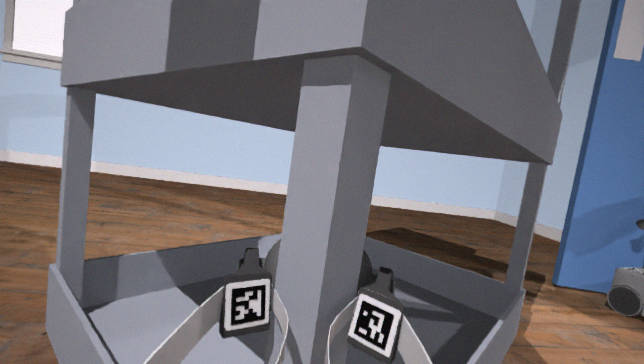

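Works, cart ~45°.

Emit:
{"name": "execute_actions", "arguments": {"actions": [{"r1":{"base":{"rotate_rad":0.7}}}], "cameras": []}}

Emit:
{"name": "execute_actions", "arguments": {"actions": [{"r1":{"base":{"translate_m":-0.45},"joints":{"gripper_m":-0.035}}}], "cameras": ["r1_nav_camera","r1_wrist_camera"]}}

Scene clock: 297.47 s.
r1.base_odometry: x=-0.703 y=-0.890 heading=-1.737 (m, m, rad; r1's odometry frame)
r1.turned_by_wheels: +0.700 (rad since the last result)
r1.turned_by_imu: +0.680 (rad since the last result)
r1.base_tilt: forward=+0.7 right=-0.7 (deg)
r1.lidar_m: 3.12 3.41 3.37 2.32 1.89 1.88 2.07 2.41 2.39 0.46 0.27 0.27
r1.head_depth_mm: 2223 1852 1581 495 607 902 1077 / 2257 1903 1650 1457 1289 1152 1111 / 2273 1924 1666 1467 1315 1189 1114 / 2264 1926 1671 1474 1316 1191 1114 / 2289 1950 1685 1485 1335 1201 1113 / 2322 1974 1692 1494 1333 1202 1099 / 2345 1964 1708 1499 1337 1206 1103
r1.base_status: done
r1.joint_positions: lift_m=+0.240 arm_m=+0.020 wrist_yaw_rad=+1.376 wrist_pitch_rad=-0.019 wrist_roll_rad=+0.003 gripper_m=-0.015 head_pan_rad=-0.007 head_tilt_rad=-0.989
r1.joint_status: not commanded
r1.on_its_own: wrist_yaw_rad is held at +1.392, not at your +1.570, by its stall guard, which is not easing now; gripper_m is held at -0.016, not at your -0.030, by its stall guard, which is not easing now; wrist_yaw_rad is at rest, and its effort (+13) is outside its rest range (-12 to +12)
r1.motor_effort: left_wheel=-1(9) right_wheel=+14(38) lift_m=+44(44) arm_m=-3(4) wrist_yaw_rad=+13(65) wrist_pitch_rad=+10(10) wrist_roll_rad=-1(1) gripper_m=-19(25) head_pan_rad=+3(4) head_tilt_rad=-5(5) (%)
r1.hand_pose: x=+0.2295 y=-0.2149 z=+0.3495 quat_wxyz=(+0.550, +0.455, -0.543, +0.443) (m; r1's base frame)
r1.wrist_depth_mm: - - - 109 106 103 100 / - - - 116 128 113 102 / - - - 118 326 236 184 / - - - 119 - - - / - - - 121 - - - / 784 842 954 123 570 - - / 592 648 652 125 510 538 535
r2.base_odometry: x=-2.768 y=-1.939 heading=+0.709 (m, m, rad; r2's odometry frame)
r2.turned_by_wheels: +0.000 (rad since the last result)
r2.turned_by_imu: +0.001 (rad since the last result)
r2.base_tilt: forward=-1.2 right=+1.7 (deg)
r2.lidar_m: 0.15 0.15 3.41 1.15 3.48 2.90 1.77 1.28 3.73 0.20 0.15 -
r2.head_depth_mm: 1678 2068 1843 1581 1388 1228 1108 / 1395 1817 1846 1561 1366 1243 - / 1203 1496 1752 1553 1357 1255 - / 2480 1528 1705 1543 1349 1251 - / 2626 2106 1776 1527 1347 1239 - / 2611 2094 1739 1528 1333 1206 899 / 2544 2050 1733 1506 1326 1093 610
r2.base_status: not commanded
r2.joint_positions: lift_m=+0.310 arm_m=+0.000 wrist_yaw_rad=+2.982 wrist_pitch_rad=-0.418 wrist_roll_rad=-0.008 gripper_m=+0.037 head_pan_rad=-2.600 head_tilt_rad=-0.993
r2.joint_status: not commanded
r2.motor_effort: left_wheel=-2(1) right_wheel=+10(10) lift_m=+26(26) arm_m=+1(0) wrist_yaw_rad=+6(5) wrist_pitch_rad=+5(5) wrist_roll_rad=+0(0) gripper_m=+0(0) head_pan_rad=+0(0) head_tilt_rad=-3(2) (%)
r2.hand_pose: x=+0.0144 y=+0.0761 z=+0.3225 quat_wxyz=(+0.201, +0.698, +0.092, +0.681) (m; r2's base frame)
r2.wrist_depth_mm: - - - - - - 191 / 926 - - - - - 179 / 748 - 875 945 - 283 170 / 633 - 706 748 783 259 160 / 539 - - 604 639 238 152 / 474 490 - 520 372 222 146 / - - - 467 456 207 139
pictures: none
No camera images: the call's "cameras" was empty. Leave "cameras" out to get every camera's image.

Scene clock: 302.97 s.
r1.base_odometry: x=-0.629 y=-0.446 heading=-1.736 (m, m, rad; r1's odometry frame)
r1.turned_by_wheels: +0.000 (rad since the last result)
r1.turned_by_imu: -0.002 (rad since the last result)
r1.base_tilt: forward=+0.7 right=-0.7 (deg)
r1.lidar_m: 0.35 3.68 3.65 1.89 1.54 1.53 1.69 2.13 2.11 1.72 0.26 0.26
r1.head_depth_mm: 391 442 514 550 440 1149 1077 / 443 511 594 504 802 1079 - / 531 620 630 503 1111 1171 1110 / 2273 686 582 941 1282 1194 1109 / 2305 1944 1617 1480 1324 1193 1108 / 2314 1956 1692 1480 1328 1201 1102 / 2344 1977 1695 1505 1338 1211 1105
r1.base_status: done
r1.joint_positions: lift_m=+0.240 arm_m=+0.020 wrist_yaw_rad=+1.453 wrist_pitch_rad=-0.019 wrist_roll_rad=+0.003 gripper_m=-0.018 head_pan_rad=-0.007 head_tilt_rad=-0.989
r1.joint_status: gripper_m off_target (ended at -0.018, target -0.035)
r1.on_its_own: wrist_yaw_rad is held at +1.439, not at your +1.570, by its stall guard, which is not easing now; gripper_m is held at -0.019, not at your -0.035, by its stall guard, which is not easing now
r1.motor_effort: left_wheel=+2(6) right_wheel=-6(16) lift_m=+43(43) arm_m=-3(3) wrist_yaw_rad=-10(25) wrist_pitch_rad=+10(10) wrist_roll_rad=-1(2) gripper_m=-22(90) head_pan_rad=+4(3) head_tilt_rad=-5(5) (%)
r1.hand_pose: x=+0.2326 y=-0.1954 z=+0.3495 quat_wxyz=(+0.532, +0.475, -0.525, +0.464) (m; r1's base frame)
r1.wrist_depth_mm: - - 170 107 123 163 - / - - 204 117 136 172 265 / - - - 119 324 235 298 / - - - 121 - - - / - - - 123 - - - / 779 512 544 123 705 654 - / 597 457 397 124 513 539 540
r2.base_odometry: x=-2.768 y=-1.939 heading=+0.709 (m, m, rad; r2's odometry frame)
r2.turned_by_wheels: +0.000 (rad since the last result)
r2.turned_by_imu: +0.001 (rad since the last result)
r2.base_tilt: forward=-1.1 right=+1.6 (deg)
r2.lidar_m: 0.15 0.15 3.40 1.22 1.25 2.90 1.77 1.28 3.73 0.20 0.15 -
r2.head_depth_mm: 1652 2081 1831 1571 1378 1231 1103 / 1387 1814 1803 1574 1375 1248 - / 1200 1510 1748 1547 1364 1255 - / 2448 1525 1712 1533 1356 1249 - / 2575 2115 1777 1533 1341 1236 - / 2574 2093 1750 1508 1339 1214 898 / 2559 2056 1748 1509 1321 1089 611
r2.base_status: not commanded
r2.joint_positions: lift_m=+0.310 arm_m=+0.000 wrist_yaw_rad=+2.982 wrist_pitch_rad=-0.418 wrist_roll_rad=-0.008 gripper_m=+0.037 head_pan_rad=-2.600 head_tilt_rad=-0.993
r2.joint_status: not commanded
r2.motor_effort: left_wheel=-2(1) right_wheel=+10(10) lift_m=+26(25) arm_m=+1(1) wrist_yaw_rad=+4(5) wrist_pitch_rad=+5(5) wrist_roll_rad=+0(0) gripper_m=+0(1) head_pan_rad=+0(0) head_tilt_rad=-2(3) (%)
r2.hand_pose: x=+0.0144 y=+0.0761 z=+0.3225 quat_wxyz=(+0.201, +0.698, +0.092, +0.681) (m; r2's base frame)
r2.wrist_depth_mm: - - - - - - 191 / 951 - - - - - 179 / 749 - 885 907 995 282 170 / 639 - 706 750 784 260 161 / 540 - - 604 639 239 153 / 474 489 - 520 373 222 145 / - - - 466 461 207 140
pictures: r1_nav_camera (sideways: a quarter turn counterclockwise sets it upright), r1_wrist_camera
Images, in order (width x height): r1_nav_camera 672x504, r1_wrist_camera 644x364.

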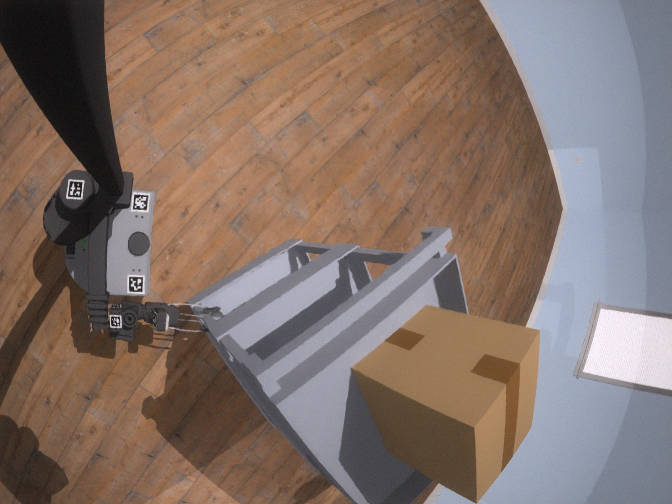

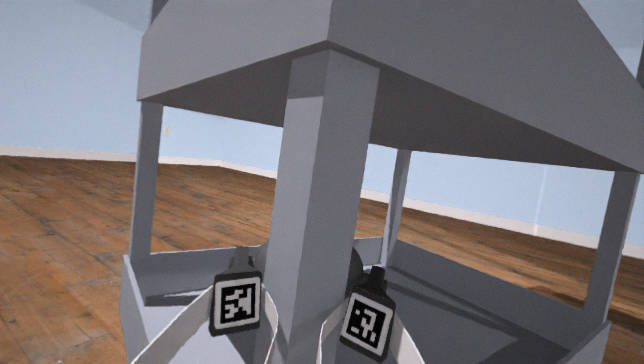

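Emit:
{"name": "execute_actions", "arguments": {"actions": [{"r1":{"base":{"rotate_rad":0.7}}}], "cameras": []}}

Emit:
{"name": "execute_actions", "arguments": {"actions": [{"r1":{"base":{"translate_m":-0.5}}}], "cameras": ["r1_wrist_camera"]}}

Emit:
{"name": "execute_actions", "arguments": {"actions": [{"r1":{"base":{"rotate_rad":0.75}}}], "cameras": []}}

Emit:
{"name": "execute_actions", "arguments": {"actions": [{"r1":{"base":{"translate_m":-0.9}},"r2":{"joints":{"head_pan_rad":-3.3,"head_tilt_rad":-0.8}}}], "cameras": ["r1_nav_camera","r2_nav_camera"]}}

Scene clock: 314.53 s.
r1.base_odometry: x=-0.629 y=-0.446 heading=-1.037 (m, m, rad; r1's odometry frame)
r1.turned_by_wheels: +0.700 (rad since the last result)
r1.turned_by_imu: +0.675 (rad since the last result)
r1.base_tilt: forward=+0.6 right=-0.7 (deg)
r1.lidar_m: 3.64 2.83 1.72 1.53 1.54 1.83 2.11 2.12 1.73 0.42 0.27 0.27
r1.head_depth_mm: 2214 1887 1640 1176 721 818 1075 / 2245 1891 1653 1463 1308 1156 1105 / 2248 1904 1662 1475 1311 1190 1108 / 2273 1943 1681 1483 1318 1194 1110 / 2304 1940 1686 1483 1327 1199 1106 / 2325 1957 1694 1490 1331 1205 1095 / 2356 1977 1697 1495 1330 1207 1101
r1.base_status: done
r1.joint_positions: lift_m=+0.240 arm_m=+0.020 wrist_yaw_rad=+1.394 wrist_pitch_rad=-0.019 wrist_roll_rad=+0.003 gripper_m=-0.015 head_pan_rad=-0.007 head_tilt_rad=-0.989
r1.joint_status: not commanded
r1.on_its_own: wrist_yaw_rad is held at +1.439, not at your +1.570, by its stall guard, which is still easing; gripper_m is held at -0.016, not at your -0.035, by its stall guard, which is not easing now
r1.motor_effort: left_wheel=-4(8) right_wheel=+11(35) lift_m=+43(44) arm_m=-2(3) wrist_yaw_rad=+36(53) wrist_pitch_rad=+10(10) wrist_roll_rad=-1(1) gripper_m=-22(24) head_pan_rad=+3(3) head_tilt_rad=-5(5) (%)
r1.hand_pose: x=+0.2304 y=-0.2101 z=+0.3495 quat_wxyz=(+0.546, +0.460, -0.538, +0.448) (m; r1's base frame)
r1.wrist_depth_mm: - - - 109 103 97 93 / - - - 116 123 113 99 / - - - 117 297 234 184 / - - - 118 - - - / - - - 120 - - - / 775 838 944 121 - - - / 605 637 643 124 516 521 506
r2.base_odometry: x=-2.768 y=-1.939 heading=+0.709 (m, m, rad; r2's odometry frame)
r2.turned_by_wheels: +0.000 (rad since the last result)
r2.turned_by_imu: +0.001 (rad since the last result)
r2.base_tilt: forward=-1.2 right=+1.8 (deg)
r2.lidar_m: 0.15 0.16 3.37 1.33 1.31 2.88 1.77 1.28 3.72 0.20 0.15 -
r2.head_depth_mm: 1657 2062 1828 1581 1374 1237 1105 / 1386 1820 1830 1564 1376 1245 - / 1196 1504 1764 1553 1357 1248 - / 2464 1530 1713 1544 1356 1247 - / 2628 2132 1779 1534 1341 1238 - / 2554 2096 1761 1522 1334 1214 899 / 2517 2081 1733 1504 1330 1094 611
r2.base_status: not commanded
r2.joint_positions: lift_m=+0.310 arm_m=+0.000 wrist_yaw_rad=+2.982 wrist_pitch_rad=-0.418 wrist_roll_rad=-0.008 gripper_m=+0.037 head_pan_rad=-2.600 head_tilt_rad=-0.993
r2.joint_status: not commanded
r2.motor_effort: left_wheel=-1(2) right_wheel=+10(10) lift_m=+26(26) arm_m=+1(0) wrist_yaw_rad=+4(5) wrist_pitch_rad=+5(5) wrist_roll_rad=+0(0) gripper_m=+0(0) head_pan_rad=+0(1) head_tilt_rad=-3(2) (%)
r2.hand_pose: x=+0.0144 y=+0.0761 z=+0.3225 quat_wxyz=(+0.201, +0.698, +0.092, +0.681) (m; r2's base frame)
r2.wrist_depth_mm: - - - - - - 191 / 939 - - - - - 179 / 753 - 855 929 977 282 170 / 634 - 713 748 778 260 161 / 543 - - 607 641 239 153 / 475 492 - 518 372 223 146 / - - - 467 458 207 139
pictures: none
No camera images: the call's "cameras" was empty. Leave "cameras" out to get every camera's image.

Scene clock: 320.53 s.
r1.base_odometry: x=-0.883 y=-0.015 heading=-1.037 (m, m, rad; r1's odometry frame)
r1.turned_by_wheels: +0.000 (rad since the last result)
r1.turned_by_imu: -0.002 (rad since the last result)
r1.base_tilt: forward=+0.7 right=-0.7 (deg)
r1.lidar_m: 0.32 2.64 1.61 1.43 1.43 1.70 1.63 1.63 1.52 1.74 0.27 0.27
r1.head_depth_mm: 372 410 502 552 431 1148 1079 / 395 460 548 514 769 1085 - / 442 525 608 501 869 1178 1113 / 2153 659 599 858 1207 1196 1109 / 2292 1939 595 1440 1328 1201 1105 / 2319 1962 1626 1487 1332 1199 1096 / 2340 1965 1699 1499 1337 1208 1101
r1.base_status: done
r1.joint_positions: lift_m=+0.240 arm_m=+0.020 wrist_yaw_rad=+1.442 wrist_pitch_rad=-0.019 wrist_roll_rad=+0.003 gripper_m=-0.015 head_pan_rad=-0.007 head_tilt_rad=-0.989
r1.joint_status: not commanded
r1.on_its_own: wrist_yaw_rad is held at +1.420, not at your +1.570, by its stall guard, which is not easing now; gripper_m is held at -0.016, not at your -0.035, by its stall guard, which is not easing now; wrist_yaw_rad is at rest, and its effort (-18) is outside its rest range (-12 to +12)
r1.motor_effort: left_wheel=+2(6) right_wheel=-10(18) lift_m=+43(43) arm_m=-2(2) wrist_yaw_rad=-18(36) wrist_pitch_rad=+10(10) wrist_roll_rad=-1(1) gripper_m=-19(23) head_pan_rad=+2(4) head_tilt_rad=-4(4) (%)
r1.hand_pose: x=+0.2323 y=-0.1980 z=+0.3495 quat_wxyz=(+0.535, +0.473, -0.527, +0.461) (m; r1's base frame)
r1.wrist_depth_mm: - 251 152 110 127 202 - / - 289 186 118 144 218 - / - - - 121 307 291 - / - - - 123 - - - / - - - 125 - - - / 723 491 569 124 686 647 - / 560 402 399 127 515 538 919
r2.base_odometry: x=-2.768 y=-1.939 heading=+0.709 (m, m, rad; r2's odometry frame)
r2.turned_by_wheels: +0.000 (rad since the last result)
r2.turned_by_imu: +0.001 (rad since the last result)
r2.base_tilt: forward=-1.2 right=+1.7 (deg)
r2.lidar_m: 0.15 0.15 3.38 4.99 1.44 1.65 1.78 1.28 3.72 0.20 0.15 -
r2.head_depth_mm: 1656 2080 1835 1576 1379 1229 1102 / 1397 1804 1819 1581 1375 1242 - / 1208 1508 1751 1557 1362 1248 - / 2464 1529 1718 1543 1349 1254 - / 2587 2103 1764 1527 1343 1237 - / 2587 2081 1747 1520 1332 1215 896 / 2528 2059 1741 1505 1325 1087 612
r2.base_status: not commanded
r2.joint_positions: lift_m=+0.310 arm_m=+0.000 wrist_yaw_rad=+2.982 wrist_pitch_rad=-0.418 wrist_roll_rad=-0.008 gripper_m=+0.037 head_pan_rad=-2.600 head_tilt_rad=-0.993
r2.joint_status: not commanded
r2.motor_effort: left_wheel=-2(2) right_wheel=+10(10) lift_m=+25(26) arm_m=+1(0) wrist_yaw_rad=+5(6) wrist_pitch_rad=+5(5) wrist_roll_rad=+0(0) gripper_m=+0(0) head_pan_rad=-1(0) head_tilt_rad=-2(2) (%)
r2.hand_pose: x=+0.0144 y=+0.0761 z=+0.3225 quat_wxyz=(+0.201, +0.698, +0.092, +0.681) (m; r2's base frame)
r2.wrist_depth_mm: - - - - - - 190 / 927 - - - - - 180 / 750 - 855 918 - 283 170 / 628 - 704 740 775 260 160 / 538 - - 612 646 240 153 / 477 494 - 525 372 223 146 / - - - 464 456 208 139
pictures: r1_wrist_camera
Images, in order (width x height): r1_wrist_camera 644x364.

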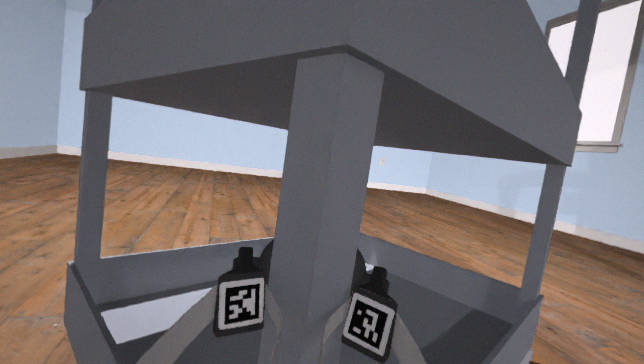

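Scene clock: 323.07 s.
r1.base_odometry: x=-0.883 y=-0.015 heading=-0.287 (m, m, rad; r1's odometry frame)
r1.turned_by_wheels: +0.750 (rad since the last result)
r1.turned_by_imu: +0.710 (rad since the last result)
r1.base_tilt: forward=+0.7 right=-0.7 (deg)
r1.lidar_m: 2.07 1.49 1.43 1.47 1.69 1.62 1.65 1.51 3.29 0.47 0.27 0.27
r1.head_depth_mm: 2231 1814 1554 495 719 968 1076 / 2245 1917 1661 1458 1274 1153 1113 / 2260 1908 1664 1467 1314 1189 1113 / 2288 1919 1668 1477 1322 1196 1114 / 2250 1942 1676 1493 1331 1197 1110 / 2081 1938 1698 1487 1325 1205 1101 / 1806 1896 1702 1497 1343 1204 1100
r1.base_status: done
r1.joint_positions: lift_m=+0.240 arm_m=+0.020 wrist_yaw_rad=+1.366 wrist_pitch_rad=-0.019 wrist_roll_rad=+0.003 gripper_m=-0.015 head_pan_rad=-0.007 head_tilt_rad=-0.989
r1.joint_status: not commanded
r1.on_its_own: wrist_yaw_rad is held at +1.361, not at your +1.570, by its stall guard, which is not easing now; gripper_m is held at -0.016, not at your -0.035, by its stall guard, which is not easing now
r1.motor_effort: left_wheel=+0(8) right_wheel=+2(35) lift_m=+43(43) arm_m=-2(2) wrist_yaw_rad=-3(50) wrist_pitch_rad=+10(10) wrist_roll_rad=-1(1) gripper_m=-20(23) head_pan_rad=+4(3) head_tilt_rad=-5(4) (%)
r1.hand_pose: x=+0.2290 y=-0.2172 z=+0.3495 quat_wxyz=(+0.552, +0.452, -0.545, +0.440) (m; r1's base frame)
r1.wrist_depth_mm: - - - 109 107 105 103 / - - - 116 125 113 105 / - - - 118 324 235 184 / - - - 120 - - - / - - - 122 - - - / 787 840 956 123 579 - - / 599 643 647 125 514 537 555
r2.base_odometry: x=-2.768 y=-1.939 heading=+0.709 (m, m, rad; r2's odometry frame)
r2.turned_by_wheels: +0.000 (rad since the last result)
r2.turned_by_imu: +0.000 (rad since the last result)
r2.base_tilt: forward=-1.1 right=+1.7 (deg)
r2.lidar_m: 0.15 0.15 3.40 4.98 1.64 1.65 1.78 1.28 3.72 0.20 0.15 -
r2.head_depth_mm: 1642 2080 1831 1579 1381 1228 1108 / 1395 1813 1820 1556 1368 1243 - / 1207 1512 1769 1553 1373 1248 - / 2451 1530 1721 1541 1356 1244 - / 2580 2107 1761 1532 1348 1246 - / 2597 2086 1755 1519 1333 1206 898 / 2521 2061 1742 1512 1326 1096 612
r2.base_status: not commanded
r2.joint_positions: lift_m=+0.310 arm_m=+0.000 wrist_yaw_rad=+2.982 wrist_pitch_rad=-0.418 wrist_roll_rad=-0.008 gripper_m=+0.037 head_pan_rad=-2.600 head_tilt_rad=-0.993
r2.joint_status: not commanded
r2.motor_effort: left_wheel=-2(2) right_wheel=+10(11) lift_m=+25(25) arm_m=+0(1) wrist_yaw_rad=+6(6) wrist_pitch_rad=+5(5) wrist_roll_rad=+0(0) gripper_m=+0(1) head_pan_rad=+0(1) head_tilt_rad=-3(3) (%)
r2.hand_pose: x=+0.0144 y=+0.0761 z=+0.3225 quat_wxyz=(+0.201, +0.698, +0.092, +0.681) (m; r2's base frame)
r2.wrist_depth_mm: - - - - - - 190 / 946 - - - - - 180 / 759 - 872 921 - 283 169 / 626 - 704 741 786 259 161 / 535 - - 608 644 239 154 / 469 496 - 521 372 222 146 / - - - 463 452 208 140
pictures: none
No camera images: the call's "cameras" was empty. Leave "cameras" out to get every camera's image.

Scene clock: 333.40 s.
r1.base_odometry: x=-1.747 y=+0.239 heading=-0.287 (m, m, rad; r1's odometry frame)
r1.turned_by_wheels: +0.000 (rad since the last result)
r1.turned_by_imu: -0.005 (rad since the last result)
r1.base_tilt: forward=+0.7 right=-0.7 (deg)
r1.lidar_m: 0.21 0.22 0.33 1.22 0.87 0.82 3.83 1.13 0.91 2.97 3.96 0.21
r1.head_depth_mm: 2229 1762 617 533 457 1149 1089 / 789 723 629 555 480 990 - / 776 715 630 557 461 1046 1108 / 369 326 391 525 469 1072 1112 / 372 325 384 515 480 1076 1110 / 374 330 392 526 488 1151 1100 / 379 332 400 540 448 1191 1101
r1.base_status: done
r1.joint_positions: lift_m=+0.240 arm_m=+0.020 wrist_yaw_rad=+1.647 wrist_pitch_rad=-0.017 wrist_roll_rad=+0.003 gripper_m=-0.015 head_pan_rad=-0.007 head_tilt_rad=-0.989
r1.joint_status: not commanded
r1.on_its_own: wrist_yaw_rad is held at +1.648, not at your +1.570, by its stall guard, which is not easing now; gripper_m is held at -0.016, not at your -0.035, by its stall guard, which is not easing now
r1.motor_effort: left_wheel=+0(4) right_wheel=-5(22) lift_m=+43(43) arm_m=+0(2) wrist_yaw_rad=+1(43) wrist_pitch_rad=+10(10) wrist_roll_rad=-1(1) gripper_m=-18(22) head_pan_rad=+3(4) head_tilt_rad=-5(5) (%)
r1.hand_pose: x=+0.2337 y=-0.1454 z=+0.3498 quat_wxyz=(+0.485, +0.524, -0.476, +0.514) (m; r1's base frame)
r1.wrist_depth_mm: 136 128 120 112 - - - / 363 235 185 119 - - - / - - - 121 - - - / - - - 123 - - - / - 694 791 124 - - - / 459 547 611 125 - - - / 383 414 415 128 809 846 908
r2.base_odometry: x=-2.768 y=-1.939 heading=+0.709 (m, m, rad; r2's odometry frame)
r2.turned_by_wheels: +0.000 (rad since the last result)
r2.turned_by_imu: +0.002 (rad since the last result)
r2.base_tilt: forward=-1.1 right=+1.8 (deg)
r2.lidar_m: 0.15 0.15 3.38 4.96 1.39 0.99 0.99 1.28 3.71 0.20 0.15 -
r2.head_depth_mm: 1026 1075 1381 1648 1534 1312 1185 / 2410 1168 1466 1484 1527 1306 1154 / 2518 2720 1784 1633 1486 1294 1173 / 2407 2724 2147 1461 1423 1283 - / 2520 2832 2249 1520 1435 1273 1154 / 2491 2761 2214 1771 1470 1266 1123 / 1978 2062 2055 1730 1457 1258 1103
r2.base_status: not commanded
r2.joint_positions: lift_m=+0.310 arm_m=+0.000 wrist_yaw_rad=+2.982 wrist_pitch_rad=-0.418 wrist_roll_rad=-0.008 gripper_m=+0.037 head_pan_rad=-3.293 head_tilt_rad=-0.804
r2.joint_status: all done
r2.motor_effort: left_wheel=-2(2) right_wheel=+10(10) lift_m=+25(25) arm_m=+0(1) wrist_yaw_rad=+5(4) wrist_pitch_rad=+5(5) wrist_roll_rad=-1(0) gripper_m=-1(0) head_pan_rad=-4(49) head_tilt_rad=+2(14) (%)
r2.hand_pose: x=+0.0144 y=+0.0761 z=+0.3225 quat_wxyz=(+0.201, +0.698, +0.092, +0.681) (m; r2's base frame)
r2.wrist_depth_mm: - - - - - - 191 / 939 - - - - - 180 / 752 - 873 942 977 283 169 / 639 - 708 735 779 259 161 / 537 - - 611 638 239 153 / 473 490 - 524 375 221 146 / - - - 462 453 207 139
pictures: r1_nav_camera (sideways: a quarter turn counterclockwise sets it upright), r2_nav_camera (sideways: a quarter turn counterclockwise sets it upright)
Images, in order (width x height): r1_nav_camera 672x504, r2_nav_camera 672x504.

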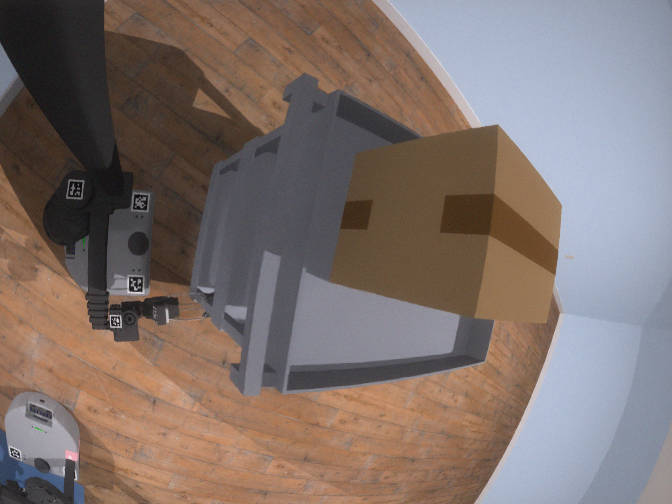

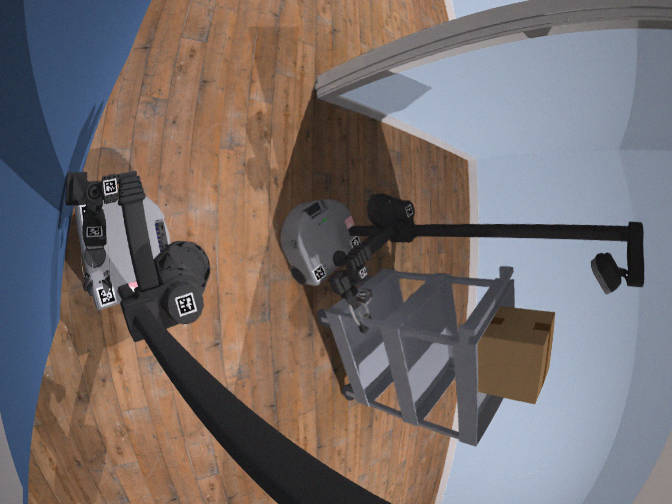

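Emit:
{"name": "execute_actions", "arguments": {"actions": [{"r1":{"base":{"translate_m":-0.8},"joints":{"arm_m":0.1}},"r2":{"joints":{"head_pan_rad":-2.9}}}], "cameras": ["r1_nav_camera","r2_nav_camera"]}}

Scene clock: 347.37 s.
r1.base_odometry: x=-2.514 y=+0.465 heading=-0.287 (m, m, rad; r1's odometry frame)
r1.turned_by_wheels: +0.000 (rad since the last result)
r1.turned_by_imu: -0.004 (rad since the last result)
r1.base_tilt: forward=+0.7 right=-0.7 (deg)
r1.lidar_m: 0.18 0.19 0.25 0.40 3.08 3.04 3.13 0.66 0.61 0.68 0.27 0.19
r1.head_depth_mm: 2214 681 624 550 503 1134 1068 / 748 307 358 537 504 977 1096 / 366 309 343 457 507 1037 1110 / 368 311 342 453 501 787 1107 / 371 312 339 449 503 789 1109 / 375 316 338 446 506 784 1096 / 378 318 334 518 501 493 1077
r1.base_status: done
r1.joint_positions: lift_m=+0.240 arm_m=+0.100 wrist_yaw_rad=+1.626 wrist_pitch_rad=-0.017 wrist_roll_rad=+0.003 gripper_m=-0.015 head_pan_rad=-0.007 head_tilt_rad=-0.989
r1.joint_status: all done
r1.on_its_own: wrist_yaw_rad is held at +1.648, not at your +1.570, by its stall guard, which is not easing now; gripper_m is held at -0.016, not at your -0.035, by its stall guard, which is not easing now; wrist_yaw_rad is at rest, and its effort (+18) is outside its rest range (-12 to +12)
r1.motor_effort: left_wheel=+0(8) right_wheel=-2(34) lift_m=+43(43) arm_m=+1(19) wrist_yaw_rad=+18(70) wrist_pitch_rad=+10(10) wrist_roll_rad=-1(1) gripper_m=-19(24) head_pan_rad=+3(3) head_tilt_rad=-5(5) (%)
r1.hand_pose: x=+0.2340 y=-0.2309 z=+0.3499 quat_wxyz=(+0.490, +0.518, -0.482, +0.509) (m; r1's base frame)
r1.wrist_depth_mm: 127 113 111 110 - - - / 352 235 186 117 - - - / - - - 119 - - - / - - - 121 - - - / - 718 748 122 - - - / 485 534 608 124 - - - / 385 415 416 126 816 850 928
r2.base_odometry: x=-2.768 y=-1.939 heading=+0.709 (m, m, rad; r2's odometry frame)
r2.turned_by_wheels: +0.000 (rad since the last result)
r2.turned_by_imu: +0.002 (rad since the last result)
r2.base_tilt: forward=-1.1 right=+1.7 (deg)
r2.lidar_m: 0.15 0.15 3.41 4.96 3.45 0.75 0.62 0.62 3.72 0.20 0.15 -
r2.head_depth_mm: 2307 1062 900 1145 1356 1311 1141 / 805 764 840 1127 1348 1293 1148 / 785 760 836 1123 1302 1297 1190 / 763 756 831 1103 1229 1282 1170 / 1338 1058 852 1042 1212 1275 1141 / 1124 1238 773 1713 1371 1259 1117 / 1132 2691 2070 1410 1303 1250 1098
r2.base_status: not commanded
r2.joint_positions: lift_m=+0.310 arm_m=+0.000 wrist_yaw_rad=+2.982 wrist_pitch_rad=-0.418 wrist_roll_rad=-0.008 gripper_m=+0.037 head_pan_rad=-2.907 head_tilt_rad=-0.804
r2.joint_status: all done
r2.motor_effort: left_wheel=-1(2) right_wheel=+11(11) lift_m=+25(25) arm_m=+0(0) wrist_yaw_rad=+6(5) wrist_pitch_rad=+5(5) wrist_roll_rad=-1(0) gripper_m=+0(0) head_pan_rad=+4(36) head_tilt_rad=+2(1) (%)
r2.hand_pose: x=+0.0144 y=+0.0761 z=+0.3225 quat_wxyz=(+0.201, +0.698, +0.092, +0.681) (m; r2's base frame)
r2.wrist_depth_mm: - - - - - - 191 / 941 - - - - - 180 / 760 - 877 924 997 283 169 / 635 - 702 734 784 259 161 / 534 - - 612 626 237 153 / 471 496 - 527 374 223 146 / - - - 466 456 207 140
pictures: r1_nav_camera (sideways: a quarter turn counterclockwise sets it upright), r2_nav_camera (sideways: a quarter turn counterclockwise sets it upright)
Images, in order (width x height): r1_nav_camera 672x504, r2_nav_camera 672x504.

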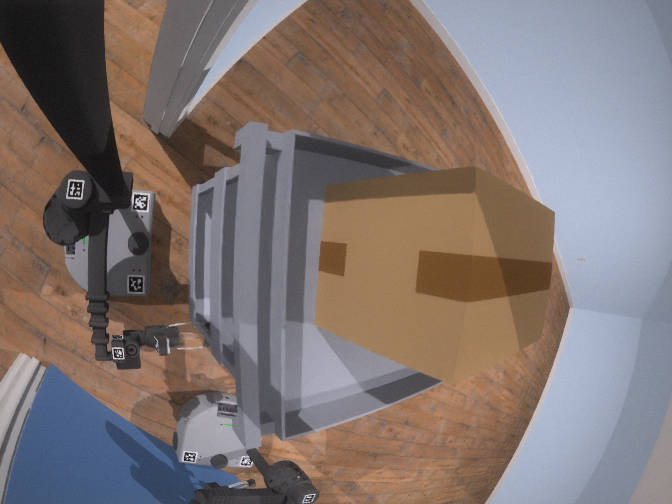

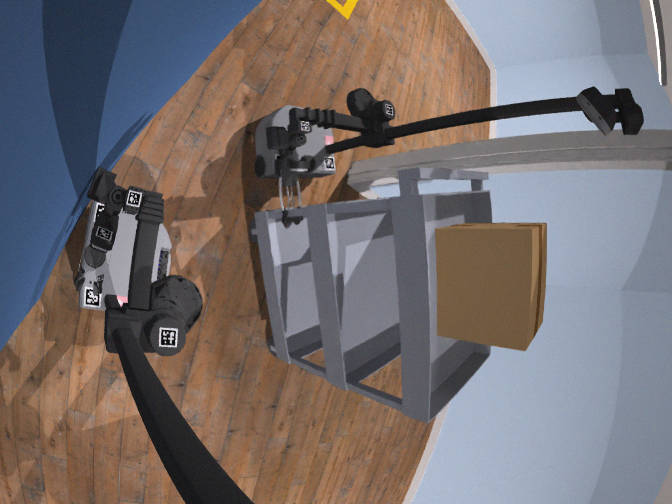

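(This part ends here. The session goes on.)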